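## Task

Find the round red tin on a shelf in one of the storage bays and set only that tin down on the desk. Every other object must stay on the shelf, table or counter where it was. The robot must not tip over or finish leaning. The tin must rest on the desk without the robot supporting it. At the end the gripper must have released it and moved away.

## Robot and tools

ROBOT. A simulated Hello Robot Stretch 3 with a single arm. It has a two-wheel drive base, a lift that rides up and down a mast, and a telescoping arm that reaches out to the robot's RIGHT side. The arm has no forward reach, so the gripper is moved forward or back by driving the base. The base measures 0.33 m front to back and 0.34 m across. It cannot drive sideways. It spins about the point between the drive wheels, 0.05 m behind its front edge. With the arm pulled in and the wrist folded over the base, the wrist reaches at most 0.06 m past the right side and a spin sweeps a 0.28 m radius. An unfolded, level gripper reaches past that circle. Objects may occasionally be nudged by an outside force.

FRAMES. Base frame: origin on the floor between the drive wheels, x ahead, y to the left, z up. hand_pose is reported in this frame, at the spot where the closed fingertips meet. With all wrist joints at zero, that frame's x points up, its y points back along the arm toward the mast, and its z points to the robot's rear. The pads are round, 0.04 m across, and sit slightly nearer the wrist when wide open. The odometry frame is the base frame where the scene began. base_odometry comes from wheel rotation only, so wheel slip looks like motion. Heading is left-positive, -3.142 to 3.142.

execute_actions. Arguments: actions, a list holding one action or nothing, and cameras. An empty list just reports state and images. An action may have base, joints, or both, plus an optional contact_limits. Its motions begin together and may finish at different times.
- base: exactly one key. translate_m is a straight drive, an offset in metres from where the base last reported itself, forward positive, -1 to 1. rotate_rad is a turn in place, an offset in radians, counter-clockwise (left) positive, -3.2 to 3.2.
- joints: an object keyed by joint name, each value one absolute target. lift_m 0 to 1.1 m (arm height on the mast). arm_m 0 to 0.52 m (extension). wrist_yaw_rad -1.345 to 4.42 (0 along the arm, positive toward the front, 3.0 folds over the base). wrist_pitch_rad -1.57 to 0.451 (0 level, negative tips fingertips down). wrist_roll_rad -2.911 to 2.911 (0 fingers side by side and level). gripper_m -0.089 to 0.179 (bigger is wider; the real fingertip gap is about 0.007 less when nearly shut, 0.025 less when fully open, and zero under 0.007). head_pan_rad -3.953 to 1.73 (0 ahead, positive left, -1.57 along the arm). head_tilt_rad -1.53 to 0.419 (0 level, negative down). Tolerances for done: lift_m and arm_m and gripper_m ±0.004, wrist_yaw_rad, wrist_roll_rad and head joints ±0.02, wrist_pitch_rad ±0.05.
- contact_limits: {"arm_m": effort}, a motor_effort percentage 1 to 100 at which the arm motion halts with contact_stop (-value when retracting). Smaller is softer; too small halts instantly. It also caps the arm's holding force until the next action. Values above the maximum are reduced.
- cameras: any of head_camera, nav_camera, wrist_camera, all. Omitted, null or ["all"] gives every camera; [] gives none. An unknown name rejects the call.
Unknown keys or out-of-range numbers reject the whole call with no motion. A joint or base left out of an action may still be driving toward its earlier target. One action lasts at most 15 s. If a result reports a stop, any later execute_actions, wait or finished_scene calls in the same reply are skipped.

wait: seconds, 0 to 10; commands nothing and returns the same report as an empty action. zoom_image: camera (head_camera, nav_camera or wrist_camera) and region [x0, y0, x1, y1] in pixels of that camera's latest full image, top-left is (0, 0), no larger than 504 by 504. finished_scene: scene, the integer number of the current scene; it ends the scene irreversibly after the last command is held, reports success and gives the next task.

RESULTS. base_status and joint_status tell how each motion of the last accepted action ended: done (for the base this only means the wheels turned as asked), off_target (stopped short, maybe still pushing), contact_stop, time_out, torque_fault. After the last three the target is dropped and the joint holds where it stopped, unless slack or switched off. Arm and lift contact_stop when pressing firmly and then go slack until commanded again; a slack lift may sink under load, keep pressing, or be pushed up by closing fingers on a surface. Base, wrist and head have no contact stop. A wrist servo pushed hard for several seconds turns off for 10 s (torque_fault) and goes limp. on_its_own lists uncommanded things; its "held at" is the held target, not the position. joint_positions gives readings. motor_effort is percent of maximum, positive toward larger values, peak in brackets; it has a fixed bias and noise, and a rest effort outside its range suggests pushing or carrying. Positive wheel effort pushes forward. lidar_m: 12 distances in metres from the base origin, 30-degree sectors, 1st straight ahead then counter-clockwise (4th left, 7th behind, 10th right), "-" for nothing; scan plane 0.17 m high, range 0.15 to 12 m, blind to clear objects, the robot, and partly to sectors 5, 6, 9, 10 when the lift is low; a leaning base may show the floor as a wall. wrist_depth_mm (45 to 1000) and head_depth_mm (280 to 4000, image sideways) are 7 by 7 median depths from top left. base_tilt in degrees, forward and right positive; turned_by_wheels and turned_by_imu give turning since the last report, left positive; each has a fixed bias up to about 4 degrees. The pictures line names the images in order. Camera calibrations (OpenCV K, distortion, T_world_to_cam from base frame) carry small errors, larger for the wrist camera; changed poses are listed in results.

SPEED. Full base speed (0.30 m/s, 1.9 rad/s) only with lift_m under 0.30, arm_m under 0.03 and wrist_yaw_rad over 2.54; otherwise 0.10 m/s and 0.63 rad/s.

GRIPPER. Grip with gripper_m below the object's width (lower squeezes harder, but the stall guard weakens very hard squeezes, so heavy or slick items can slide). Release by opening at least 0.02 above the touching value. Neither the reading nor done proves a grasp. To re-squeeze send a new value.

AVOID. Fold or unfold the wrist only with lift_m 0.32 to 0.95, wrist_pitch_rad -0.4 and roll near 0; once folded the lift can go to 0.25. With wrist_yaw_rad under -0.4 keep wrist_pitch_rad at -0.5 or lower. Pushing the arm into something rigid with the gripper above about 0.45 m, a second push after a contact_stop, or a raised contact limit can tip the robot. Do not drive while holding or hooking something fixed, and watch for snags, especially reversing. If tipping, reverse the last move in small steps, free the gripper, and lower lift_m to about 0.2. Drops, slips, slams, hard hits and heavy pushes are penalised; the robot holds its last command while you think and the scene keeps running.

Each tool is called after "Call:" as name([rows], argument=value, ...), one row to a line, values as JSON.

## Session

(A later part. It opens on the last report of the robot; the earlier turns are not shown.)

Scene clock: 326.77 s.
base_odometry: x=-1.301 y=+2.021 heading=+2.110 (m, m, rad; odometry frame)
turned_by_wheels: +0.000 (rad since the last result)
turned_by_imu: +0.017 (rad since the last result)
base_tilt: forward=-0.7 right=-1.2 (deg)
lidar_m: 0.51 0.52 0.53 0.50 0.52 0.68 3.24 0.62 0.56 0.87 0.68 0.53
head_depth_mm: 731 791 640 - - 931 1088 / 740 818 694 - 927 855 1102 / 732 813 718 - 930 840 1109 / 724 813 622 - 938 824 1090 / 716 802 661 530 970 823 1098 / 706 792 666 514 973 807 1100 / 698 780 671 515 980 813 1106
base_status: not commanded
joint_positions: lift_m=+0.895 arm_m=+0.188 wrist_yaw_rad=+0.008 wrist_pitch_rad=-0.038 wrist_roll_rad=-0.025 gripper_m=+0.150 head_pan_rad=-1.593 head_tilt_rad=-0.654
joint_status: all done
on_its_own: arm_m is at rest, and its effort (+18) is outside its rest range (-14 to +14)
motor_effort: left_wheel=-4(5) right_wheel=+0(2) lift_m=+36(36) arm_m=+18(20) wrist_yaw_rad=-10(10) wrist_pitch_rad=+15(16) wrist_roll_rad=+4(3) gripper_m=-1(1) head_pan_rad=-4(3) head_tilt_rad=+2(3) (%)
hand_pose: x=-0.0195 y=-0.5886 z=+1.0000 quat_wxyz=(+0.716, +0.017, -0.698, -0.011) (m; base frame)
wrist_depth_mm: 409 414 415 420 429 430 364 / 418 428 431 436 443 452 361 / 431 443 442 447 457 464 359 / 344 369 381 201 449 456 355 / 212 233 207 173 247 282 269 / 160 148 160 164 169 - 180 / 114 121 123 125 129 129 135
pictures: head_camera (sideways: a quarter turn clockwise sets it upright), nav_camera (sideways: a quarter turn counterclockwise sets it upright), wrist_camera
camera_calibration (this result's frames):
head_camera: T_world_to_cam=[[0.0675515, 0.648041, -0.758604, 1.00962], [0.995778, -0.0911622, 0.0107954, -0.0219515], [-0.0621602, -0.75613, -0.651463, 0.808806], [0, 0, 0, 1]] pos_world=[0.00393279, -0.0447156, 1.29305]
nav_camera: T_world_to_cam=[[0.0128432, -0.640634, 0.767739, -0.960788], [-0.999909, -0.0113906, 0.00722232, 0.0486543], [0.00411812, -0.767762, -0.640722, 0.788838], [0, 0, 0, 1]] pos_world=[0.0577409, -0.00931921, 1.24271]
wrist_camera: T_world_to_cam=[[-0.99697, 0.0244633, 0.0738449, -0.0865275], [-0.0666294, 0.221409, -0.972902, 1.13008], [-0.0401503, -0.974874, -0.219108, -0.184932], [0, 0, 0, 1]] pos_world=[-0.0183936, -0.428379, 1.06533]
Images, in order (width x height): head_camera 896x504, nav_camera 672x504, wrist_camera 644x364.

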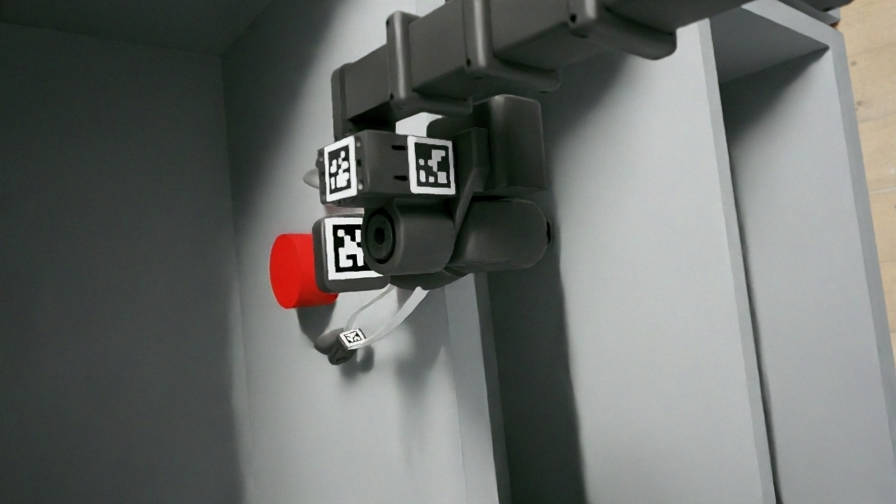

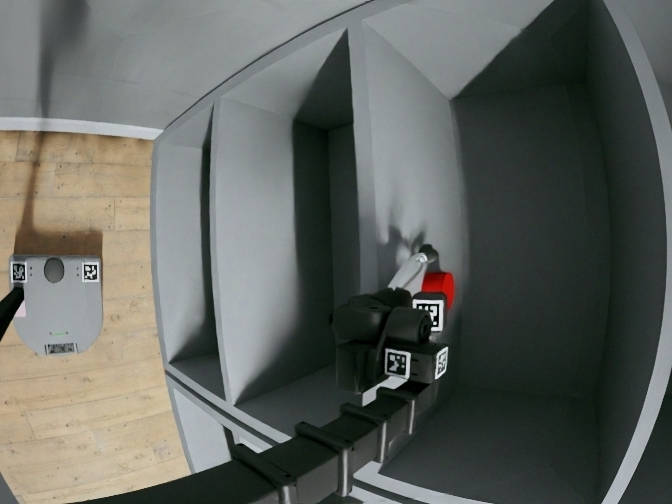

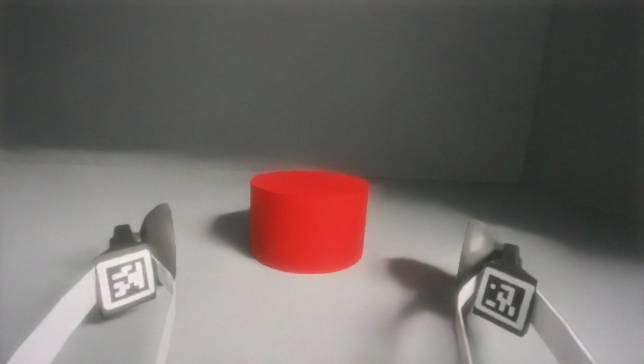

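Call:
execute_actions([
  {"joints":{"lift_m":0.93,"wrist_pitch_rad":-0.15}},
], cameras=[])

Call:
execute_actions([
  {"joints":{"arm_m":0.235}},
], cameras=["wrist_camera"])

Call:
execute_actions([
  {"joints":{"gripper_m":0.04}},
], cameras=["wrist_camera"])

Call:
execute_actions([
  {"joints":{"lift_m":0.95}},
], cameras=["wrist_camera"])

Scene clock: 334.40 s.
base_odometry: x=-1.301 y=+2.021 heading=+2.110 (m, m, rad; odometry frame)
turned_by_wheels: +0.000 (rad since the last result)
turned_by_imu: -0.011 (rad since the last result)
base_tilt: forward=-0.3 right=-0.6 (deg)
lidar_m: 0.51 0.52 0.54 0.51 0.52 0.68 3.24 0.62 0.56 0.86 0.69 0.54
head_depth_mm: 722 775 693 - 918 845 1097 / 734 812 - - 947 849 1105 / 725 801 - - 949 829 1107 / 713 792 - - 954 814 1088 / 702 791 614 516 958 819 1094 / 694 780 649 501 961 802 1089 / 685 768 654 505 967 802 1095
base_status: not commanded
joint_positions: lift_m=+0.930 arm_m=+0.189 wrist_yaw_rad=+0.009 wrist_pitch_rad=-0.157 wrist_roll_rad=-0.024 gripper_m=+0.150 head_pan_rad=-1.593 head_tilt_rad=-0.654
joint_status: all done
motor_effort: left_wheel=+0(4) right_wheel=+0(0) lift_m=+37(45) arm_m=+13(17) wrist_yaw_rad=-10(12) wrist_pitch_rad=+2(22) wrist_roll_rad=+3(4) gripper_m=-2(2) head_pan_rad=-5(4) head_tilt_rad=+3(3) (%)
hand_pose: x=-0.0191 y=-0.5832 z=+1.0051 quat_wxyz=(+0.714, +0.059, -0.696, -0.052) (m; base frame)
wrist_depth_mm: 380 388 391 402 404 412 356 / 405 407 412 421 433 432 356 / 414 433 431 444 456 457 353 / 279 290 279 182 339 355 337 / 198 214 197 168 224 246 240 / 160 150 159 164 169 - 176 / 120 126 129 132 135 133 142
pictures: none
No camera images: the call's "cameras" was empty. Leave "cameras" out to get every camera's image.

Scene clock: 335.83 s.
base_odometry: x=-1.301 y=+2.021 heading=+2.110 (m, m, rad; odometry frame)
turned_by_wheels: +0.000 (rad since the last result)
turned_by_imu: -0.013 (rad since the last result)
base_tilt: forward=+0.0 right=-0.2 (deg)
lidar_m: 0.51 0.52 0.54 0.51 0.52 0.67 3.25 1.34 0.56 0.86 0.71 0.54
head_depth_mm: 715 760 681 - 901 842 1093 / 727 812 - 1060 939 842 1098 / 718 798 - 1063 944 827 1099 / 707 786 - 1062 948 809 1085 / 695 780 592 492 950 810 1084 / 687 771 633 492 954 795 1086 / 676 758 637 494 957 797 1069
base_status: not commanded
joint_positions: lift_m=+0.931 arm_m=+0.234 wrist_yaw_rad=+0.002 wrist_pitch_rad=-0.111 wrist_roll_rad=-0.020 gripper_m=+0.150 head_pan_rad=-1.593 head_tilt_rad=-0.654
joint_status: all done
motor_effort: left_wheel=+0(7) right_wheel=+0(0) lift_m=+12(37) arm_m=+9(12) wrist_yaw_rad=-3(14) wrist_pitch_rad=-16(21) wrist_roll_rad=+2(3) gripper_m=+0(3) head_pan_rad=-4(4) head_tilt_rad=+3(2) (%)
hand_pose: x=-0.0210 y=-0.6311 z=+1.0172 quat_wxyz=(+0.713, +0.041, -0.699, -0.039) (m; base frame)
wrist_depth_mm: 336 343 348 352 365 371 337 / 351 350 360 375 382 388 339 / 369 371 384 390 402 404 338 / 323 333 351 371 391 407 336 / 216 238 137 140 250 277 270 / 172 162 112 115 183 - 193 / 130 135 119 122 143 142 152
pictures: wrist_camera
camera_calibration (this result's frames):
wrist_camera: T_world_to_cam=[[-0.99717, 0.025679, 0.0706524, -0.0843066], [-0.0601025, 0.29219, -0.95447, 1.18223], [-0.0451537, -0.956015, -0.28982, -0.138975], [0, 0, 0, 1]] pos_world=[-0.0192886, -0.476132, 1.09408]
Images, in order (width x height): wrist_camera 644x364.

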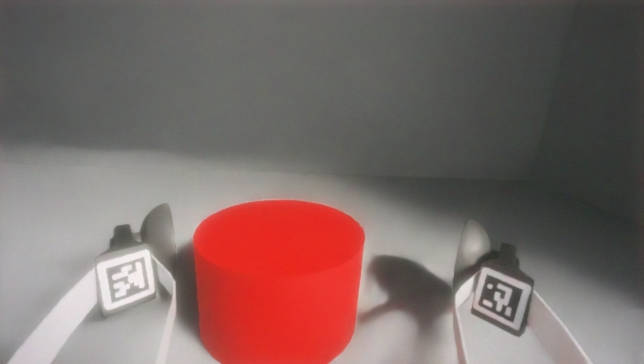

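Scene clock: 337.43 s.
base_odometry: x=-1.301 y=+2.021 heading=+2.110 (m, m, rad; odometry frame)
turned_by_wheels: +0.000 (rad since the last result)
turned_by_imu: +0.000 (rad since the last result)
base_tilt: forward=+0.0 right=-0.2 (deg)
lidar_m: 0.51 0.52 0.54 0.51 0.52 0.68 3.23 1.34 0.56 0.86 0.71 0.54
head_depth_mm: 713 759 679 - 899 840 1093 / 728 810 - 1058 940 845 1105 / 718 798 - 1066 946 828 1104 / 706 788 - 1069 949 811 1081 / 696 777 603 491 951 811 1089 / 686 772 634 493 953 794 1088 / 676 759 638 494 953 796 1070
base_status: not commanded
joint_positions: lift_m=+0.931 arm_m=+0.234 wrist_yaw_rad=+0.002 wrist_pitch_rad=-0.111 wrist_roll_rad=-0.020 gripper_m=+0.041 head_pan_rad=-1.593 head_tilt_rad=-0.654
joint_status: all done
motor_effort: left_wheel=+0(0) right_wheel=+0(0) lift_m=+12(12) arm_m=+9(10) wrist_yaw_rad=-1(2) wrist_pitch_rad=-16(16) wrist_roll_rad=+2(2) gripper_m=-22(100) head_pan_rad=-4(3) head_tilt_rad=+3(2) (%)
hand_pose: x=-0.0210 y=-0.6311 z=+1.0172 quat_wxyz=(+0.713, +0.041, -0.699, -0.039) (m; base frame)
wrist_depth_mm: 331 340 345 352 360 371 342 / 347 355 367 367 381 389 340 / 367 375 379 388 401 413 339 / 320 332 345 375 393 405 337 / 217 224 145 141 246 259 269 / 165 168 117 109 118 190 194 / 133 135 129 114 138 148 150
pictures: wrist_camera
camera_calibration (this result's frames):
wrist_camera: T_world_to_cam=[[-0.99717, 0.0256655, 0.0706575, -0.0843172], [-0.0601024, 0.292379, -0.954412, 1.18224], [-0.0451542, -0.955958, -0.290009, -0.138756], [0, 0, 0, 1]] pos_world=[-0.0192886, -0.476143, 1.09406]
Images, in order (width x height): wrist_camera 644x364.

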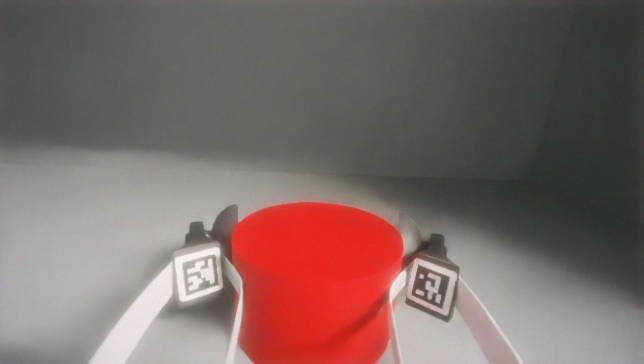

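Scene clock: 338.87 s.
base_odometry: x=-1.301 y=+2.021 heading=+2.110 (m, m, rad; odometry frame)
turned_by_wheels: +0.000 (rad since the last result)
turned_by_imu: -0.001 (rad since the last result)
base_tilt: forward=+0.0 right=+0.0 (deg)
lidar_m: 0.51 0.52 0.54 0.51 0.52 0.68 3.24 1.35 0.56 0.86 0.71 0.54
head_depth_mm: 711 756 - 907 887 837 1097 / 726 798 - 1023 940 845 1096 / 713 784 - 494 944 828 1102 / 703 781 - 497 946 806 1083 / 693 773 598 489 948 811 1080 / 683 769 631 490 949 792 1087 / 672 755 631 492 950 795 1066
base_status: not commanded
joint_positions: lift_m=+0.950 arm_m=+0.235 wrist_yaw_rad=+0.000 wrist_pitch_rad=-0.166 wrist_roll_rad=-0.019 gripper_m=+0.041 head_pan_rad=-1.593 head_tilt_rad=-0.654
joint_status: all done
motor_effort: left_wheel=+0(2) right_wheel=+0(7) lift_m=+46(47) arm_m=+3(9) wrist_yaw_rad=+0(2) wrist_pitch_rad=+6(16) wrist_roll_rad=+1(2) gripper_m=-22(22) head_pan_rad=-4(4) head_tilt_rad=+2(2) (%)
hand_pose: x=-0.0214 y=-0.6284 z=+1.0223 quat_wxyz=(+0.712, +0.060, -0.698, -0.058) (m; base frame)
wrist_depth_mm: 328 331 339 346 360 364 337 / 343 356 356 366 375 381 335 / 356 372 380 391 399 405 334 / 295 304 320 336 356 371 327 / 212 219 145 139 239 251 260 / 166 169 118 109 119 190 195 / 137 138 131 114 142 151 154
pictures: wrist_camera
camera_calibration (this result's frames):
wrist_camera: T_world_to_cam=[[-0.997169, 0.0234143, 0.0714544, -0.0873785], [-0.0590442, 0.344587, -0.936896, 1.20126], [-0.046559, -0.938462, -0.342229, -0.0703336], [0, 0, 0, 1]] pos_world=[-0.0194784, -0.477897, 1.10763]
Images, in order (width x height): wrist_camera 644x364.

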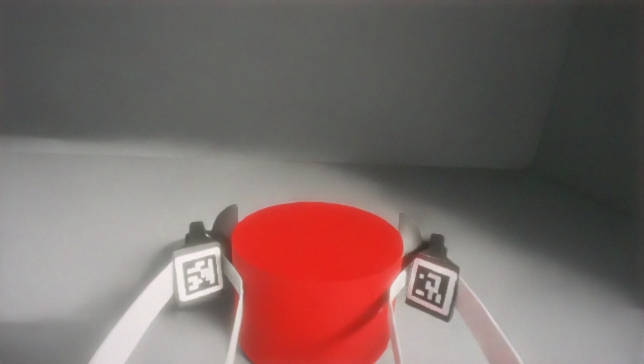

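Call:
execute_actions([
  {"joints":{"lift_m":0.97,"gripper_m":0.03}},
], cameras=[])

Call:
execute_actions([
  {"joints":{"arm_m":0.0}},
], cameras=[])

Call:
execute_actions([
  {"joints":{"wrist_yaw_rad":1.57}},
], cameras=["wrist_camera"])

Call:
execute_actions([
  {"base":{"translate_m":-1.0}},
], cameras=[])

Call:
execute_actions([
  {"base":{"translate_m":-1.0}},
], cameras=[])

Scene clock: 348.43 s.
base_odometry: x=-1.301 y=+2.021 heading=+2.110 (m, m, rad; odometry frame)
turned_by_wheels: +0.000 (rad since the last result)
turned_by_imu: +0.001 (rad since the last result)
base_tilt: forward=+0.1 right=+0.0 (deg)
lidar_m: 0.51 0.52 0.54 0.51 0.52 0.67 3.23 1.34 0.56 0.86 0.71 0.54
head_depth_mm: 713 756 - 812 877 841 1097 / 726 784 589 521 938 843 1096 / 716 - - 502 940 825 1101 / 703 772 - 488 942 807 1082 / 693 772 599 490 949 810 1087 / 683 769 629 490 952 794 1083 / 674 756 632 491 955 794 1070
base_status: not commanded
joint_positions: lift_m=+0.970 arm_m=+0.235 wrist_yaw_rad=+0.000 wrist_pitch_rad=-0.174 wrist_roll_rad=-0.019 gripper_m=+0.033 head_pan_rad=-1.593 head_tilt_rad=-0.654
joint_status: all done
motor_effort: left_wheel=+0(0) right_wheel=+0(0) lift_m=+46(47) arm_m=+3(3) wrist_yaw_rad=+0(1) wrist_pitch_rad=+10(10) wrist_roll_rad=+2(1) gripper_m=-2(76) head_pan_rad=-4(4) head_tilt_rad=+2(2) (%)
hand_pose: x=-0.0214 y=-0.6279 z=+1.0404 quat_wxyz=(+0.711, +0.062, -0.697, -0.061) (m; base frame)
wrist_depth_mm: 329 328 338 347 354 362 342 / 345 354 355 367 375 382 335 / 362 376 382 386 396 403 339 / 337 351 364 384 405 411 334 / 243 249 146 140 270 288 296 / 191 195 117 109 118 218 222 / 157 161 151 114 164 175 178
pictures: none
No camera images: the call's "cameras" was empty. Leave "cameras" out to get every camera's image.

Scene clock: 351.40 s.
base_odometry: x=-1.301 y=+2.021 heading=+2.110 (m, m, rad; odometry frame)
turned_by_wheels: +0.000 (rad since the last result)
turned_by_imu: +0.001 (rad since the last result)
base_tilt: forward=+0.1 right=+0.0 (deg)
lidar_m: 0.51 0.52 0.54 0.51 0.52 0.68 3.24 1.34 0.56 0.86 0.71 0.54
head_depth_mm: 714 756 615 - - - - / 726 802 617 510 - - 1098 / 713 793 619 - - - 1083 / 703 780 624 - - 808 1083 / 693 772 625 489 943 806 1084 / 684 767 628 490 949 791 1082 / 673 755 634 491 953 793 1068
base_status: not commanded
joint_positions: lift_m=+0.970 arm_m=+0.000 wrist_yaw_rad=+0.000 wrist_pitch_rad=-0.175 wrist_roll_rad=-0.019 gripper_m=+0.041 head_pan_rad=-1.593 head_tilt_rad=-0.654
joint_status: all done
on_its_own: gripper_m is held at +0.040, not at your +0.030, by its stall guard, which is not easing now
motor_effort: left_wheel=+0(0) right_wheel=+0(0) lift_m=+46(46) arm_m=-4(6) wrist_yaw_rad=+0(0) wrist_pitch_rad=+10(10) wrist_roll_rad=+1(1) gripper_m=-22(24) head_pan_rad=-3(4) head_tilt_rad=+2(2) (%)
hand_pose: x=-0.0214 y=-0.3934 z=+1.0402 quat_wxyz=(+0.711, +0.063, -0.697, -0.061) (m; base frame)
wrist_depth_mm: 528 541 558 569 567 516 361 / 551 573 582 600 618 519 358 / 545 581 609 610 634 511 351 / 341 347 365 386 402 425 357 / 246 253 146 141 271 285 301 / 192 196 118 109 118 220 227 / 627 667 201 114 220 443 333
pictures: none
No camera images: the call's "cameras" was empty. Leave "cameras" out to get every camera's image.

Scene clock: 353.17 s.
base_odometry: x=-1.301 y=+2.021 heading=+2.110 (m, m, rad; odometry frame)
turned_by_wheels: +0.000 (rad since the last result)
turned_by_imu: +0.000 (rad since the last result)
base_tilt: forward=+0.1 right=+0.0 (deg)
lidar_m: 0.51 0.52 0.54 0.51 0.52 0.67 3.22 1.34 0.56 0.86 0.71 0.54
head_depth_mm: 713 754 613 - - 959 1102 / 727 800 618 502 - 1166 1099 / 714 793 622 502 - - 1080 / 706 781 622 504 943 - 1081 / 695 773 626 489 944 841 1047 / 682 765 631 490 954 - - / 673 755 631 492 1010 - -
base_status: not commanded
joint_positions: lift_m=+0.970 arm_m=+0.000 wrist_yaw_rad=+1.568 wrist_pitch_rad=-0.175 wrist_roll_rad=-0.019 gripper_m=+0.041 head_pan_rad=-1.593 head_tilt_rad=-0.654
joint_status: all done
on_its_own: gripper_m is held at +0.040, not at your +0.030, by its stall guard, which is not easing now
motor_effort: left_wheel=+0(0) right_wheel=+0(0) lift_m=+46(46) arm_m=-4(4) wrist_yaw_rad=+2(5) wrist_pitch_rad=+10(10) wrist_roll_rad=+2(1) gripper_m=-23(22) head_pan_rad=-3(4) head_tilt_rad=+2(2) (%)
hand_pose: x=+0.2268 y=-0.1461 z=+1.0402 quat_wxyz=(+0.547, +0.537, -0.450, +0.459) (m; base frame)
wrist_depth_mm: 372 378 390 396 411 387 375 / 395 406 407 424 434 401 397 / 413 426 440 445 464 426 437 / 441 461 469 480 492 434 442 / 470 488 145 140 499 472 302 / 503 512 118 109 118 513 261 / 558 562 557 114 573 559 587
pictures: wrist_camera
camera_calibration (this result's frames):
wrist_camera: T_world_to_cam=[[-0.0259724, -0.997091, 0.0716566, -0.221989], [-0.352865, -0.0579224, -0.93388, 1.0711], [0.935314, -0.0495402, -0.350335, 0.315623], [0, 0, 0, 1]] pos_world=[0.0769807, -0.143667, 1.12676]
Images, in order (width x height): wrist_camera 644x364.

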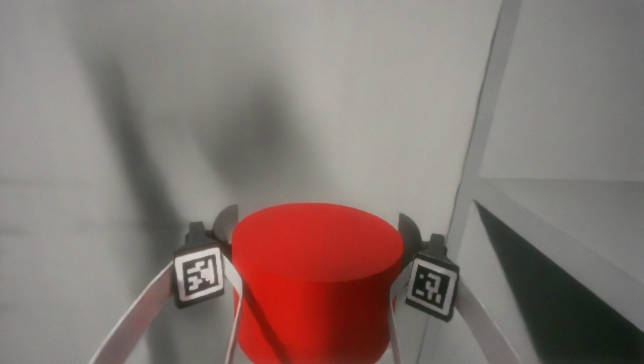

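Scene clock: 364.13 s.
base_odometry: x=-0.788 y=+1.163 heading=+2.110 (m, m, rad; odometry frame)
turned_by_wheels: +0.000 (rad since the last result)
turned_by_imu: -0.004 (rad since the last result)
base_tilt: forward=+0.1 right=+0.0 (deg)
lidar_m: 1.50 0.66 0.45 0.42 0.43 0.56 2.24 1.51 0.59 0.94 0.80 0.71
head_depth_mm: 615 646 613 - - 1271 1140 / 769 803 616 1001 - 1050 1130 / 789 858 620 1133 - - 1125 / 777 845 622 1123 941 - 1121 / 763 830 627 1101 943 841 1096 / 756 826 629 1099 950 - - / 742 816 632 1073 1012 - -
base_status: done
joint_positions: lift_m=+0.970 arm_m=+0.000 wrist_yaw_rad=+1.568 wrist_pitch_rad=-0.175 wrist_roll_rad=-0.019 gripper_m=+0.041 head_pan_rad=-1.593 head_tilt_rad=-0.654
joint_status: not commanded
on_its_own: gripper_m is held at +0.040, not at your +0.030, by its stall guard, which is not easing now
motor_effort: left_wheel=+2(7) right_wheel=-1(4) lift_m=+46(46) arm_m=-3(4) wrist_yaw_rad=+2(3) wrist_pitch_rad=+10(10) wrist_roll_rad=+1(1) gripper_m=-22(21) head_pan_rad=-3(4) head_tilt_rad=+2(2) (%)
hand_pose: x=+0.2268 y=-0.1461 z=+1.0402 quat_wxyz=(+0.547, +0.537, -0.450, +0.459) (m; base frame)
wrist_depth_mm: 746 - - - - 505 435 / 752 - - - - 515 459 / 790 - - - - 502 496 / 770 - - - - 522 448 / 777 - 146 140 660 562 367 / 776 - 118 109 118 610 629 / 785 - - 114 747 676 687
pictures: none
No camera images: the call's "cameras" was empty. Leave "cameras" out to get every camera's image.

Scene clock: 375.10 s.
base_odometry: x=-0.274 y=+0.305 heading=+2.110 (m, m, rad; odometry frame)
turned_by_wheels: +0.000 (rad since the last result)
turned_by_imu: -0.004 (rad since the last result)
base_tilt: forward=+0.0 right=+0.0 (deg)
lidar_m: 1.68 0.72 0.82 1.83 2.00 1.35 1.24 1.27 1.12 1.05 0.99 0.86
head_depth_mm: 913 1035 1194 - - 1271 1141 / 899 1019 1170 1338 - 1301 1131 / 882 999 1147 1327 - - 1121 / 873 980 1119 1307 1521 - 1123 / 855 961 1099 1275 1490 1423 1095 / 841 941 1080 1252 1476 - - / 829 930 1059 1222 1380 - -
base_status: done
joint_positions: lift_m=+0.970 arm_m=+0.000 wrist_yaw_rad=+1.568 wrist_pitch_rad=-0.175 wrist_roll_rad=-0.019 gripper_m=+0.041 head_pan_rad=-1.593 head_tilt_rad=-0.654
joint_status: not commanded
on_its_own: gripper_m is held at +0.040, not at your +0.030, by its stall guard, which is not easing now
motor_effort: left_wheel=+3(5) right_wheel=-1(6) lift_m=+46(46) arm_m=-3(4) wrist_yaw_rad=+3(2) wrist_pitch_rad=+10(10) wrist_roll_rad=+1(1) gripper_m=-23(22) head_pan_rad=-3(4) head_tilt_rad=+2(2) (%)
hand_pose: x=+0.2268 y=-0.1461 z=+1.0402 quat_wxyz=(+0.547, +0.537, -0.450, +0.459) (m; base frame)
wrist_depth_mm: 641 - - - - - 551 / 653 - - - - - 593 / 642 - - - - 631 630 / 660 - - - - 669 687 / 677 - 146 141 - 724 746 / 675 991 118 109 118 749 833 / 731 - - 114 - 864 829
pictures: none
No camera images: the call's "cameras" was empty. Leave "cameras" out to get every camera's image.

Back a bit more, turn to the corridor, drive.

Call:
execute_actions([
  {"base":{"translate_m":-0.3}},
], cameras=[])

Call:
execute_actions([
  {"base":{"rotate_rad":1.6},"joints":{"head_pan_rad":0,"head_tilt_rad":-0.6}},
], cameras=[])

Call:
execute_actions([
  {"base":{"translate_m":1.0}},
], cameras=[])

Call:
execute_actions([
  {"base":{"translate_m":1.0}},
], cameras=["head_camera","nav_camera"])

Scene clock: 390.00 s.
base_odometry: x=-0.120 y=+0.048 heading=+2.110 (m, m, rad; odometry frame)
turned_by_wheels: +0.000 (rad since the last result)
turned_by_imu: -0.001 (rad since the last result)
base_tilt: forward=+0.1 right=+0.0 (deg)
lidar_m: 1.85 0.98 1.92 3.27 1.53 1.04 0.94 0.97 1.15 1.08 1.10 1.12
head_depth_mm: 940 1065 1229 - - 1267 1141 / 926 1049 1203 1370 - 1301 1130 / 908 1027 1176 1371 - - 1120 / 893 1006 1150 1337 1530 - 1123 / 879 990 1130 1317 1519 1424 1096 / 866 971 1106 1282 1497 - - / 850 956 1082 1253 1419 - -
base_status: done
joint_positions: lift_m=+0.970 arm_m=+0.000 wrist_yaw_rad=+1.568 wrist_pitch_rad=-0.175 wrist_roll_rad=-0.019 gripper_m=+0.041 head_pan_rad=-1.593 head_tilt_rad=-0.654
joint_status: not commanded
on_its_own: gripper_m is held at +0.040, not at your +0.030, by its stall guard, which is not easing now
motor_effort: left_wheel=+3(5) right_wheel=-2(7) lift_m=+46(47) arm_m=-4(4) wrist_yaw_rad=+3(2) wrist_pitch_rad=+10(10) wrist_roll_rad=+1(1) gripper_m=-22(22) head_pan_rad=-4(5) head_tilt_rad=+2(2) (%)
hand_pose: x=+0.2268 y=-0.1461 z=+1.0402 quat_wxyz=(+0.547, +0.537, -0.450, +0.459) (m; base frame)
wrist_depth_mm: 743 930 - - - 831 863 / 762 953 - - - 884 904 / 813 970 - - - 969 952 / 872 997 - - - - 970 / 947 979 146 141 - - 959 / - - 118 109 118 - 961 / - - - 113 - - 960
pictures: none
No camera images: the call's "cameras" was empty. Leave "cameras" out to get every camera's image.

Scene clock: 393.47 s.
base_odometry: x=-0.120 y=+0.048 heading=-2.573 (m, m, rad; odometry frame)
turned_by_wheels: +1.600 (rad since the last result)
turned_by_imu: +1.574 (rad since the last result)
base_tilt: forward=+0.1 right=+0.0 (deg)
lidar_m: 3.29 1.48 1.03 0.94 0.97 1.14 1.08 1.10 1.12 1.61 0.98 1.92
head_depth_mm: 3066 1974 2054 2041 1654 - 1161 / 3140 3496 2853 2095 1653 1346 1161 / 3087 3424 2905 2109 1661 1369 1165 / 3041 3206 2908 2119 1670 1373 1171 / 3034 3349 2918 2128 1678 1376 1176 / 2985 2566 2782 2148 1680 1385 1176 / 2950 2195 2532 2138 1691 1392 1175
base_status: done
joint_positions: lift_m=+0.970 arm_m=+0.000 wrist_yaw_rad=+1.568 wrist_pitch_rad=-0.175 wrist_roll_rad=-0.019 gripper_m=+0.041 head_pan_rad=-0.007 head_tilt_rad=-0.606
joint_status: all done
on_its_own: gripper_m is held at +0.040, not at your +0.030, by its stall guard, which is not easing now
motor_effort: left_wheel=-4(10) right_wheel=+3(7) lift_m=+47(46) arm_m=-3(4) wrist_yaw_rad=+2(1) wrist_pitch_rad=+10(10) wrist_roll_rad=+1(2) gripper_m=-23(22) head_pan_rad=+4(51) head_tilt_rad=+3(8) (%)
hand_pose: x=+0.2268 y=-0.1460 z=+1.0402 quat_wxyz=(+0.547, +0.537, -0.449, +0.459) (m; base frame)
wrist_depth_mm: - - - - - - - / - - - - - - - / - - - - - - - / - - - - - - - / - - 145 140 - - 840 / - - 117 109 118 - 828 / - - - 114 - - 815
pictures: none
No camera images: the call's "cameras" was empty. Leave "cameras" out to get every camera's image.

Scene clock: 404.40 s.
base_odometry: x=-0.963 y=-0.490 heading=-2.573 (m, m, rad; odometry frame)
turned_by_wheels: +0.000 (rad since the last result)
turned_by_imu: +0.008 (rad since the last result)
base_tilt: forward=+0.1 right=+0.0 (deg)
lidar_m: 2.29 1.20 1.10 1.03 1.06 1.39 2.08 1.82 0.91 0.90 1.10 1.16
head_depth_mm: 2294 2577 2785 2082 1648 - 1160 / 2295 2571 2724 2103 1654 1353 1163 / 2272 2480 2458 2110 1666 1365 1168 / 2228 2460 2444 2121 1665 1383 1170 / 2211 2486 2671 2118 1674 1373 1175 / 2188 2324 2658 2144 1685 1391 1176 / 2157 2146 1327 1917 1691 1390 1178
base_status: done
joint_positions: lift_m=+0.970 arm_m=+0.000 wrist_yaw_rad=+1.568 wrist_pitch_rad=-0.175 wrist_roll_rad=-0.019 gripper_m=+0.041 head_pan_rad=-0.007 head_tilt_rad=-0.606
joint_status: not commanded
on_its_own: gripper_m is held at +0.040, not at your +0.030, by its stall guard, which is not easing now
motor_effort: left_wheel=-4(7) right_wheel=+3(8) lift_m=+46(47) arm_m=-4(4) wrist_yaw_rad=+2(3) wrist_pitch_rad=+10(10) wrist_roll_rad=+1(1) gripper_m=-22(22) head_pan_rad=+3(4) head_tilt_rad=+3(3) (%)
hand_pose: x=+0.2268 y=-0.1460 z=+1.0402 quat_wxyz=(+0.547, +0.537, -0.449, +0.459) (m; base frame)
wrist_depth_mm: - - - - - - 785 / - - - - - - 785 / - - - - - - 779 / - - - - - - 768 / - - 146 140 - - 805 / - - 118 109 118 - 847 / - - - 114 - - 900
pictures: none
No camera images: the call's "cameras" was empty. Leave "cameras" out to get every camera's image.

Scene clock: 415.37 s.
base_odometry: x=-1.805 y=-1.028 heading=-2.573 (m, m, rad; odometry frame)
turned_by_wheels: +0.000 (rad since the last result)
turned_by_imu: +0.008 (rad since the last result)
base_tilt: forward=+0.0 right=+0.0 (deg)
lidar_m: 1.29 0.65 0.70 0.62 1.12 1.47 3.07 1.48 0.85 0.81 2.56 1.33
head_depth_mm: 1435 1612 1844 2024 1662 - 1161 / 1422 1597 1771 1580 1655 1356 1165 / 1410 1576 1724 1564 1658 1372 1167 / 1394 1561 1728 1608 1669 1371 1167 / 1371 1538 1747 1964 1666 1380 1176 / 1356 1520 1722 1938 1673 1381 1180 / 1349 1495 1401 1904 1688 1391 1178
base_status: done
joint_positions: lift_m=+0.970 arm_m=+0.000 wrist_yaw_rad=+1.568 wrist_pitch_rad=-0.175 wrist_roll_rad=-0.019 gripper_m=+0.041 head_pan_rad=-0.007 head_tilt_rad=-0.606
joint_status: not commanded
on_its_own: gripper_m is held at +0.040, not at your +0.030, by its stall guard, which is not easing now
motor_effort: left_wheel=-5(6) right_wheel=+3(7) lift_m=+47(46) arm_m=-4(4) wrist_yaw_rad=+3(3) wrist_pitch_rad=+10(10) wrist_roll_rad=+1(1) gripper_m=-21(22) head_pan_rad=+4(3) head_tilt_rad=+3(3) (%)
hand_pose: x=+0.2268 y=-0.1460 z=+1.0402 quat_wxyz=(+0.547, +0.537, -0.449, +0.459) (m; base frame)
wrist_depth_mm: - - - - - - - / - - - - - - - / - - - - - - - / - - - - - - - / 726 - 146 140 - - - / 620 - 118 109 118 - - / - - - 114 - - -
pictures: head_camera (sideways: a quarter turn clockwise sets it upright), nav_camera (sideways: a quarter turn counterclockwise sets it upright)
camera_calibration (this result's frames):
head_camera: T_world_to_cam=[[-0.611511, 0.0573794, -0.789152, 1.05358], [0.0753385, 0.997058, 0.0141167, -0.0206615], [0.787641, -0.0508211, -0.614035, 0.754935], [0, 0, 0, 1]] pos_world=[0.0512175, -0.00148664, 1.29529]
nav_camera: T_world_to_cam=[[0.602445, 0.0228959, 0.797832, -1.00361], [0.0262728, -0.999616, 0.00884791, 0.0402777], [0.797728, 0.0156309, -0.602815, 0.734686], [0, 0, 0, 1]] pos_world=[0.0174832, 0.051757, 1.24324]
Images, in order (width x height): head_camera 896x504, nav_camera 672x504.

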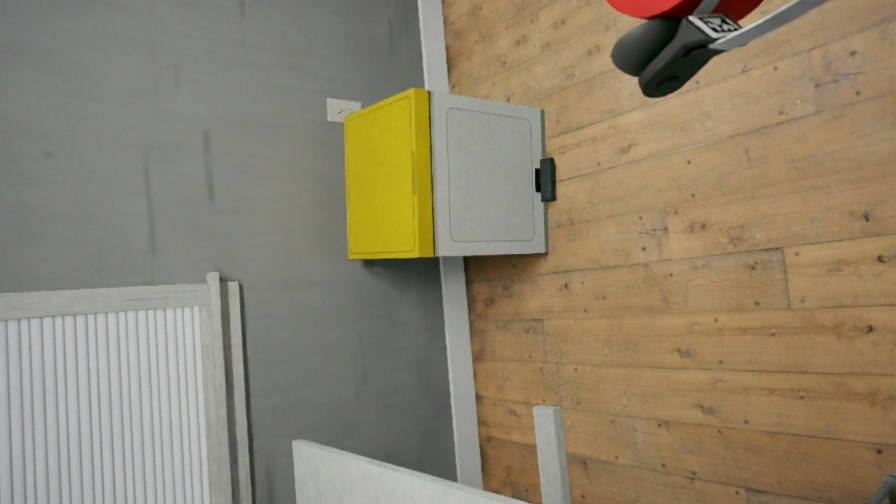

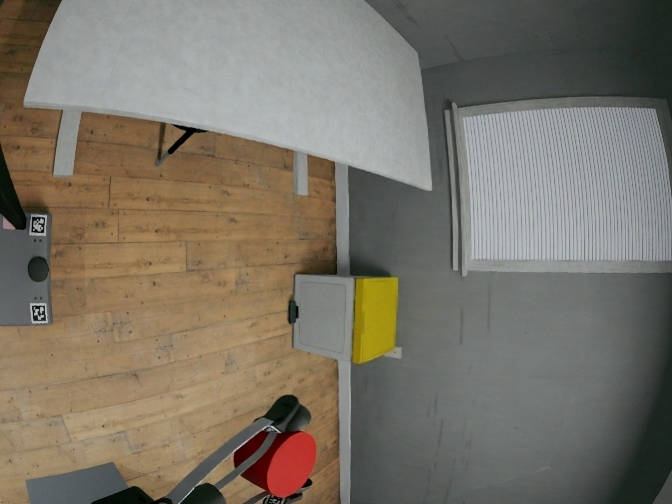

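Call:
execute_actions([
  {"base":{"translate_m":0.6}},
], cameras=[])

Call:
execute_actions([
  {"base":{"rotate_rad":-3.17},"joints":{"head_pan_rad":-1.57,"head_tilt_rad":-0.9}},
], cameras=[])

Call:
execute_actions([
  {"joints":{"wrist_yaw_rad":0,"arm_m":0.2}},
])

Scene clock: 427.63 s.
base_odometry: x=-2.311 y=-1.351 heading=-2.573 (m, m, rad; odometry frame)
turned_by_wheels: +0.000 (rad since the last result)
turned_by_imu: +0.005 (rad since the last result)
base_tilt: forward=+0.0 right=+0.0 (deg)
lidar_m: 0.69 1.01 0.98 0.45 0.45 1.52 3.60 1.17 0.91 1.71 1.64 0.71
head_depth_mm: 915 1028 1171 1334 1114 - 1157 / 908 1013 1156 1281 1084 1177 1165 / 897 1006 1144 1280 1089 1155 1164 / 889 989 1120 1288 1443 1309 1171 / 867 973 1081 1279 1507 1376 1175 / 862 967 1066 1258 1483 1385 1172 / 856 952 1066 1239 1454 1390 1183
base_status: done
joint_positions: lift_m=+0.970 arm_m=+0.000 wrist_yaw_rad=+1.568 wrist_pitch_rad=-0.175 wrist_roll_rad=-0.019 gripper_m=+0.041 head_pan_rad=-0.007 head_tilt_rad=-0.606
joint_status: not commanded
on_its_own: gripper_m is held at +0.040, not at your +0.030, by its stall guard, which is not easing now
motor_effort: left_wheel=-5(6) right_wheel=+3(9) lift_m=+47(46) arm_m=-4(4) wrist_yaw_rad=+1(2) wrist_pitch_rad=+10(10) wrist_roll_rad=+1(1) gripper_m=-21(23) head_pan_rad=+4(3) head_tilt_rad=+3(3) (%)
hand_pose: x=+0.2268 y=-0.1460 z=+1.0402 quat_wxyz=(+0.547, +0.537, -0.449, +0.459) (m; base frame)
wrist_depth_mm: 891 923 924 942 952 952 986 / 945 972 977 - - - - / - 999 - - - - - / - - - - - - - / 738 - 146 140 - - - / - - 118 109 118 - - / - - - 114 902 - -
pictures: none
No camera images: the call's "cameras" was empty. Leave "cameras" out to get every camera's image.

Scene clock: 433.60 s.
base_odometry: x=-2.311 y=-1.351 heading=+0.540 (m, m, rad; odometry frame)
turned_by_wheels: -3.170 (rad since the last result)
turned_by_imu: -3.116 (rad since the last result)
base_tilt: forward=+0.0 right=+0.0 (deg)
lidar_m: 3.33 1.20 0.90 1.71 1.69 0.71 0.69 1.11 0.98 0.46 0.45 1.49
head_depth_mm: 1033 1034 - - 1331 1208 1084 / 1017 1002 868 - 1322 1211 1116 / 1001 1006 866 - - 1210 1127 / 990 1003 847 713 - 1213 1116 / 976 1006 823 705 - 1190 1081 / 963 1011 825 724 - 1205 1087 / 952 1012 826 - - 1199 1088
base_status: done
joint_positions: lift_m=+0.970 arm_m=+0.000 wrist_yaw_rad=+1.568 wrist_pitch_rad=-0.175 wrist_roll_rad=-0.019 gripper_m=+0.041 head_pan_rad=-1.563 head_tilt_rad=-0.889
joint_status: all done
on_its_own: gripper_m is held at +0.040, not at your +0.030, by its stall guard, which is not easing now
motor_effort: left_wheel=+4(11) right_wheel=-3(7) lift_m=+47(47) arm_m=-4(4) wrist_yaw_rad=+2(2) wrist_pitch_rad=+10(10) wrist_roll_rad=+1(1) gripper_m=-21(22) head_pan_rad=-4(53) head_tilt_rad=-5(25) (%)
hand_pose: x=+0.2268 y=-0.1460 z=+1.0402 quat_wxyz=(+0.547, +0.537, -0.449, +0.459) (m; base frame)
wrist_depth_mm: - - - - - - - / - - - - - - - / - - - - - - - / - - - - - - - / - - 146 140 - - - / - - 117 109 118 657 652 / - - - 114 504 525 527
pictures: none
No camera images: the call's "cameras" was empty. Leave "cameras" out to get every camera's image.

Scene clock: 436.30 s.
base_odometry: x=-2.311 y=-1.351 heading=+0.540 (m, m, rad; odometry frame)
turned_by_wheels: +0.000 (rad since the last result)
turned_by_imu: +0.000 (rad since the last result)
base_tilt: forward=+0.0 right=+0.0 (deg)
lidar_m: 3.35 1.20 0.90 1.72 1.69 0.71 0.69 1.11 0.98 0.46 0.45 1.49
head_depth_mm: - - 822 694 1321 1209 1084 / - - 821 694 1325 1208 1120 / - - 822 696 1297 1210 1123 / - - 812 696 1295 1217 1122 / 966 1002 822 697 642 1213 1086 / 965 1008 828 698 642 1216 1084 / 955 1012 825 700 630 1213 1090
base_status: not commanded
joint_positions: lift_m=+0.970 arm_m=+0.200 wrist_yaw_rad=+0.001 wrist_pitch_rad=-0.175 wrist_roll_rad=-0.019 gripper_m=+0.041 head_pan_rad=-1.563 head_tilt_rad=-0.889
joint_status: all done
on_its_own: gripper_m is held at +0.040, not at your +0.030, by its stall guard, which is not easing now
motor_effort: left_wheel=+4(4) right_wheel=-3(3) lift_m=+46(46) arm_m=+4(3) wrist_yaw_rad=-2(4) wrist_pitch_rad=+10(10) wrist_roll_rad=+1(1) gripper_m=-22(22) head_pan_rad=-5(4) head_tilt_rad=-5(5) (%)
hand_pose: x=-0.0211 y=-0.5928 z=+1.0402 quat_wxyz=(+0.711, +0.063, -0.697, -0.061) (m; base frame)
wrist_depth_mm: 594 604 609 615 634 660 665 / 610 640 658 664 672 689 716 / 663 663 692 705 720 725 751 / 689 701 735 762 769 788 803 / 735 738 146 139 786 838 899 / 572 586 117 109 118 663 685 / 469 487 449 113 494 522 537
pictures: head_camera (sideways: a quarter turn clockwise sets it upright), nav_camera (sideways: a quarter turn counterclockwise sets it upright), wrist_camera
camera_calibration (this result's frames):
head_camera: T_world_to_cam=[[0.0468681, 0.808305, -0.586895, 0.785997], [0.998069, -0.0618694, -0.00550646, -0.000741468], [-0.0407617, -0.585504, -0.809644, 1.01439], [0, 0, 0, 1]] pos_world=[0.00524998, -0.0414442, 1.28259]
nav_camera: T_world_to_cam=[[0.0332863, -0.800864, 0.59792, -0.739618], [-0.999111, -0.0421387, -0.000820488, 0.0591212], [0.0258526, -0.597361, -0.801555, 0.997872], [0, 0, 0, 1]] pos_world=[0.0578902, 0.00624787, 1.24213]
wrist_camera: T_world_to_cam=[[-0.997198, 0.021488, 0.0716562, -0.0905156], [-0.0595083, 0.352602, -0.933879, 1.2073], [-0.0453333, -0.935527, -0.350335, -0.0205501], [0, 0, 0, 1]] pos_world=[-0.0193494, -0.442975, 1.12676]
Images, in order (width x height): head_camera 896x504, nav_camera 672x504, wrist_camera 644x364.

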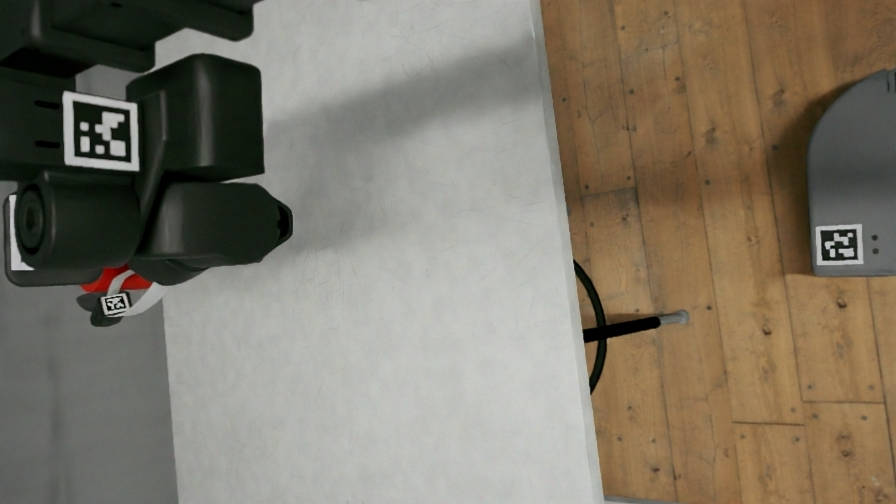

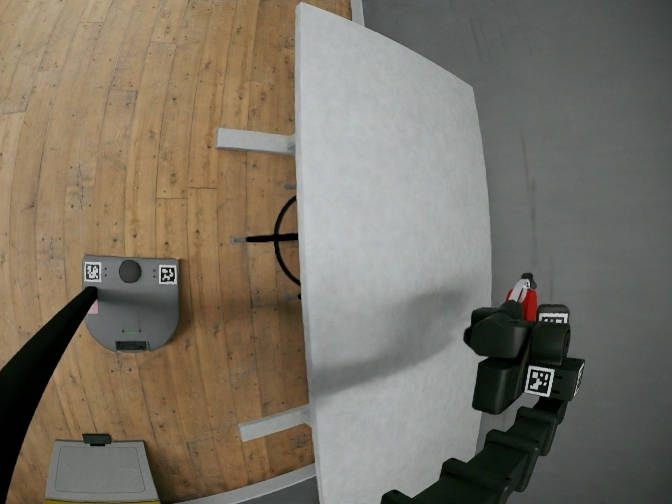

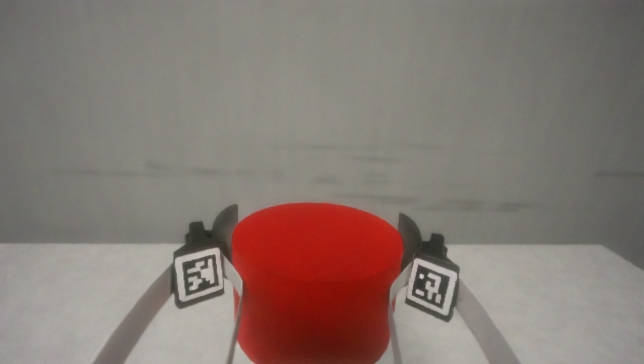

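Call:
execute_actions([
  {"joints":{"lift_m":0.74}},
])

Scene clock: 444.27 s.
base_odometry: x=-2.311 y=-1.351 heading=+0.540 (m, m, rad; odometry frame)
turned_by_wheels: +0.000 (rad since the last result)
turned_by_imu: +0.001 (rad since the last result)
base_tilt: forward=+0.0 right=+0.0 (deg)
lidar_m: 3.33 1.20 0.91 1.72 1.69 0.72 0.69 1.11 0.98 0.46 0.45 1.49
head_depth_mm: 1027 1001 819 693 978 - - / 1017 1003 841 - 1328 1211 1117 / 1002 1005 846 - 1293 1208 1126 / 987 1006 867 681 1295 1214 1120 / 976 1008 826 698 640 1211 1084 / 967 1009 824 698 642 1209 1085 / 953 1012 824 699 630 1216 1087
base_status: not commanded
joint_positions: lift_m=+0.740 arm_m=+0.200 wrist_yaw_rad=+0.001 wrist_pitch_rad=-0.176 wrist_roll_rad=-0.019 gripper_m=+0.041 head_pan_rad=-1.563 head_tilt_rad=-0.889
joint_status: all done
on_its_own: gripper_m is held at +0.040, not at your +0.030, by its stall guard, which is not easing now
motor_effort: left_wheel=+4(4) right_wheel=-3(3) lift_m=+37(36) arm_m=+4(4) wrist_yaw_rad=-2(2) wrist_pitch_rad=+10(10) wrist_roll_rad=+1(1) gripper_m=-22(21) head_pan_rad=-4(4) head_tilt_rad=-6(5) (%)
hand_pose: x=-0.0211 y=-0.5927 z=+0.8104 quat_wxyz=(+0.711, +0.063, -0.697, -0.061) (m; base frame)
wrist_depth_mm: 579 593 624 634 641 660 652 / 622 644 655 663 672 684 722 / 655 676 676 699 718 743 740 / 435 447 481 495 524 555 581 / 315 324 146 140 348 373 385 / 247 253 118 109 118 284 290 / 204 208 196 114 213 227 232
pictures: head_camera (sideways: a quarter turn clockwise sets it upright), nav_camera (sideways: a quarter turn counterclockwise sets it upright), wrist_camera
camera_calibration (this result's frames):
head_camera: T_world_to_cam=[[0.0468681, 0.808305, -0.586895, 0.785997], [0.998069, -0.0618694, -0.00550646, -0.000741463], [-0.0407617, -0.585504, -0.809644, 1.01439], [0, 0, 0, 1]] pos_world=[0.00524998, -0.0414442, 1.28259]
nav_camera: T_world_to_cam=[[0.0332863, -0.800864, 0.59792, -0.739618], [-0.999111, -0.0421387, -0.000820491, 0.0591212], [0.0258526, -0.597361, -0.801555, 0.997872], [0, 0, 0, 1]] pos_world=[0.0578902, 0.00624787, 1.24213]
wrist_camera: T_world_to_cam=[[-0.997198, 0.0214603, 0.0716653, -0.074073], [-0.0595087, 0.35297, -0.93374, 0.99278], [-0.045334, -0.935389, -0.350703, -0.100654], [0, 0, 0, 1]] pos_world=[-0.0193494, -0.442982, 0.897008]
Images, in order (width x height): head_camera 896x504, nav_camera 672x504, wrist_camera 644x364.

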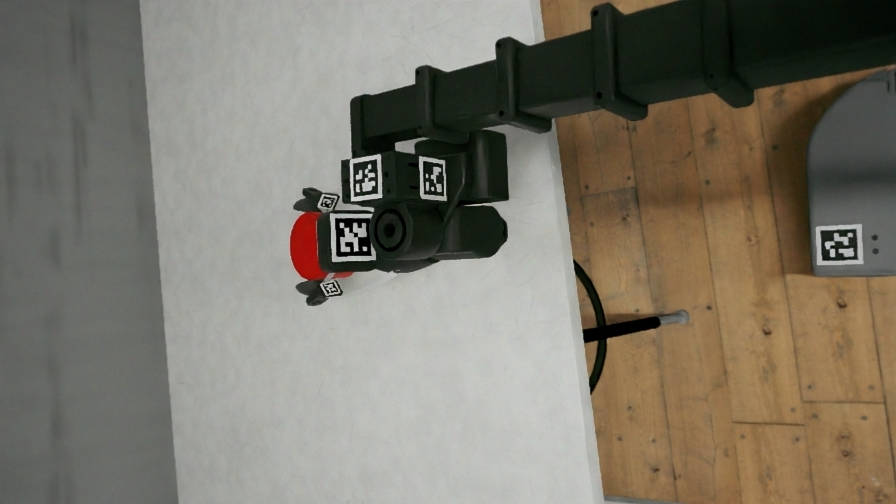

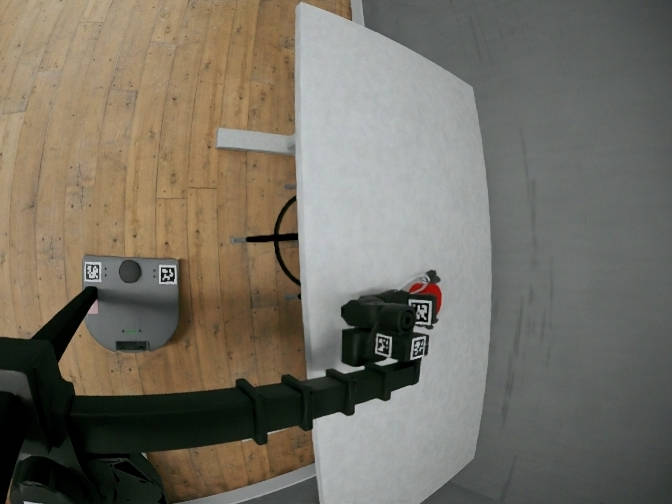

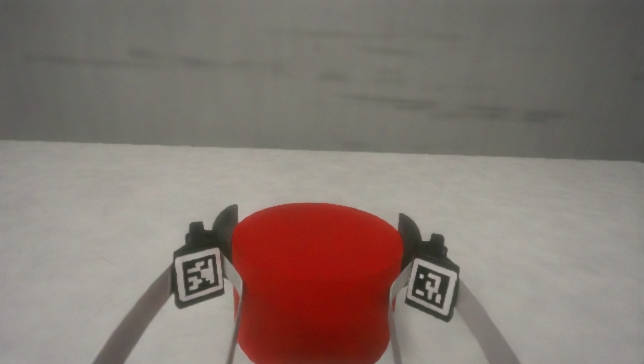

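Call:
execute_actions([
  {"joints":{"lift_m":0.678}},
], cameras=[])

Call:
execute_actions([
  {"joints":{"gripper_m":0.15}},
], cameras=[])

Call:
execute_actions([
  {"joints":{"lift_m":0.72,"arm_m":0.0}},
], cameras=["head_camera"])

Scene clock: 452.00 s.
base_odometry: x=-2.311 y=-1.351 heading=+0.540 (m, m, rad; odometry frame)
turned_by_wheels: +0.000 (rad since the last result)
turned_by_imu: +0.001 (rad since the last result)
base_tilt: forward=+0.0 right=+0.0 (deg)
lidar_m: 3.33 1.20 0.91 1.72 1.69 0.72 0.69 1.12 0.98 0.46 0.45 1.49
head_depth_mm: 1028 1005 821 695 1315 1227 - / 1016 1005 821 712 - 1213 - / 1001 1007 822 - 1322 1214 1129 / 991 1009 833 683 1299 1213 1117 / 976 1004 824 698 641 1206 1086 / 967 1014 826 698 642 1208 1083 / 955 1010 828 699 629 1216 1087
base_status: not commanded
joint_positions: lift_m=+0.678 arm_m=+0.200 wrist_yaw_rad=+0.001 wrist_pitch_rad=-0.165 wrist_roll_rad=-0.019 gripper_m=+0.041 head_pan_rad=-1.563 head_tilt_rad=-0.889
joint_status: all done
on_its_own: gripper_m is held at +0.040, not at your +0.030, by its stall guard, which is not easing now
motor_effort: left_wheel=+4(4) right_wheel=-3(3) lift_m=+35(38) arm_m=+4(4) wrist_yaw_rad=-1(2) wrist_pitch_rad=+6(10) wrist_roll_rad=+1(1) gripper_m=-22(22) head_pan_rad=-3(5) head_tilt_rad=-5(5) (%)
hand_pose: x=-0.0211 y=-0.5935 z=+0.7512 quat_wxyz=(+0.712, +0.059, -0.698, -0.057) (m; base frame)
wrist_depth_mm: 593 604 609 627 634 640 668 / 608 635 644 663 684 693 701 / 479 511 560 614 660 711 730 / 298 305 319 336 353 378 397 / 211 217 145 139 237 251 259 / 164 168 117 109 118 188 192 / 137 139 131 114 142 152 154
pictures: none
No camera images: the call's "cameras" was empty. Leave "cameras" out to get every camera's image.

Scene clock: 453.57 s.
base_odometry: x=-2.311 y=-1.351 heading=+0.540 (m, m, rad; odometry frame)
turned_by_wheels: +0.000 (rad since the last result)
turned_by_imu: +0.000 (rad since the last result)
base_tilt: forward=+0.0 right=+0.0 (deg)
lidar_m: 3.35 1.20 0.90 1.72 1.69 0.71 0.69 1.11 0.97 0.46 0.45 1.49
head_depth_mm: 1031 1000 821 694 1319 1228 - / 1015 1002 821 711 - 1210 - / 998 1005 822 - 1320 1211 1125 / 989 1005 824 683 1296 1217 1119 / 974 1005 822 698 641 1208 1087 / 965 1010 825 698 642 1210 1090 / 958 1012 825 699 630 1215 1086
base_status: not commanded
joint_positions: lift_m=+0.678 arm_m=+0.200 wrist_yaw_rad=+0.001 wrist_pitch_rad=-0.167 wrist_roll_rad=-0.019 gripper_m=+0.150 head_pan_rad=-1.563 head_tilt_rad=-0.889
joint_status: all done
motor_effort: left_wheel=+4(4) right_wheel=-3(3) lift_m=+36(36) arm_m=+4(4) wrist_yaw_rad=-2(3) wrist_pitch_rad=+7(7) wrist_roll_rad=+2(1) gripper_m=+1(99) head_pan_rad=-4(4) head_tilt_rad=-5(5) (%)
hand_pose: x=-0.0211 y=-0.5933 z=+0.7505 quat_wxyz=(+0.712, +0.060, -0.698, -0.058) (m; base frame)
wrist_depth_mm: 606 603 612 624 631 650 666 / 635 624 652 659 678 692 705 / 467 501 548 598 658 734 722 / 291 303 316 334 353 373 391 / 209 227 199 141 228 263 257 / 171 162 157 113 174 - 192 / 133 137 134 118 141 144 154
pictures: none
No camera images: the call's "cameras" was empty. Leave "cameras" out to get every camera's image.

Scene clock: 456.27 s.
base_odometry: x=-2.311 y=-1.351 heading=+0.540 (m, m, rad; odometry frame)
turned_by_wheels: +0.000 (rad since the last result)
turned_by_imu: +0.000 (rad since the last result)
base_tilt: forward=+0.0 right=-0.1 (deg)
lidar_m: 3.33 1.20 0.91 1.72 1.69 0.71 0.69 1.12 0.98 0.46 0.45 1.49
head_depth_mm: 1029 1004 820 695 1324 - - / 1014 1001 823 696 1327 - - / 1005 1004 824 711 640 - - / 988 1004 825 697 640 1210 1118 / 979 1009 822 708 641 1210 1087 / 965 1008 824 698 642 1215 1089 / 950 1014 827 700 629 1214 1083
base_status: not commanded
joint_positions: lift_m=+0.720 arm_m=+0.000 wrist_yaw_rad=+0.001 wrist_pitch_rad=-0.167 wrist_roll_rad=-0.019 gripper_m=+0.150 head_pan_rad=-1.563 head_tilt_rad=-0.889
joint_status: all done
motor_effort: left_wheel=+4(4) right_wheel=-3(3) lift_m=+46(48) arm_m=-4(7) wrist_yaw_rad=-2(2) wrist_pitch_rad=+7(7) wrist_roll_rad=+1(1) gripper_m=+0(0) head_pan_rad=-4(5) head_tilt_rad=-5(5) (%)
hand_pose: x=-0.0213 y=-0.3940 z=+0.7921 quat_wxyz=(+0.712, +0.060, -0.698, -0.059) (m; base frame)
wrist_depth_mm: 758 784 787 799 850 842 849 / 803 813 854 869 870 899 910 / 653 686 764 837 894 929 965 / 395 418 434 356 475 511 529 / 288 310 307 314 329 360 358 / 232 223 233 242 246 - 262 / 185 187 191 195 199 196 209
pictures: head_camera (sideways: a quarter turn clockwise sets it upright)
camera_calibration (this result's frames):
head_camera: T_world_to_cam=[[0.046868, 0.808309, -0.58689, 0.78599], [0.998069, -0.0618692, -0.00550689, -0.000740902], [-0.0407617, -0.585499, -0.809648, 1.01439], [0, 0, 0, 1]] pos_world=[0.00524998, -0.041444, 1.28258]
Images, in order (width x height): head_camera 896x504.

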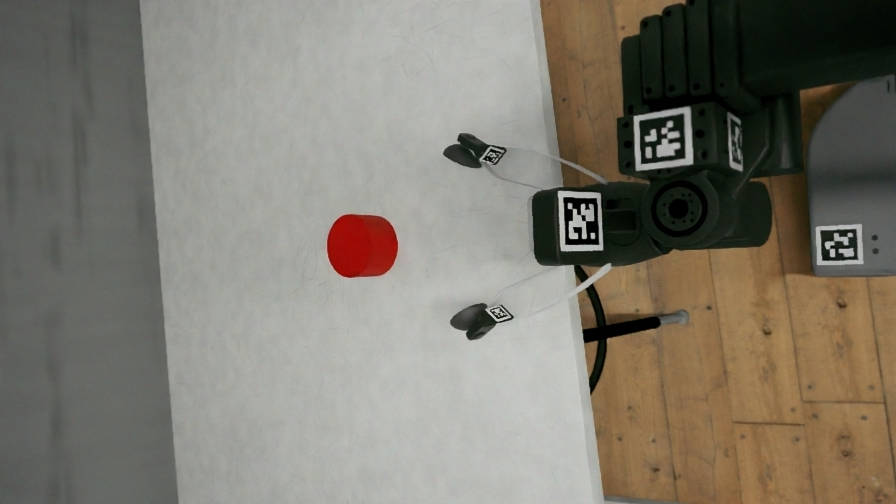

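Call:
finished_scene(scene=1)

The scene is finished: the task was done.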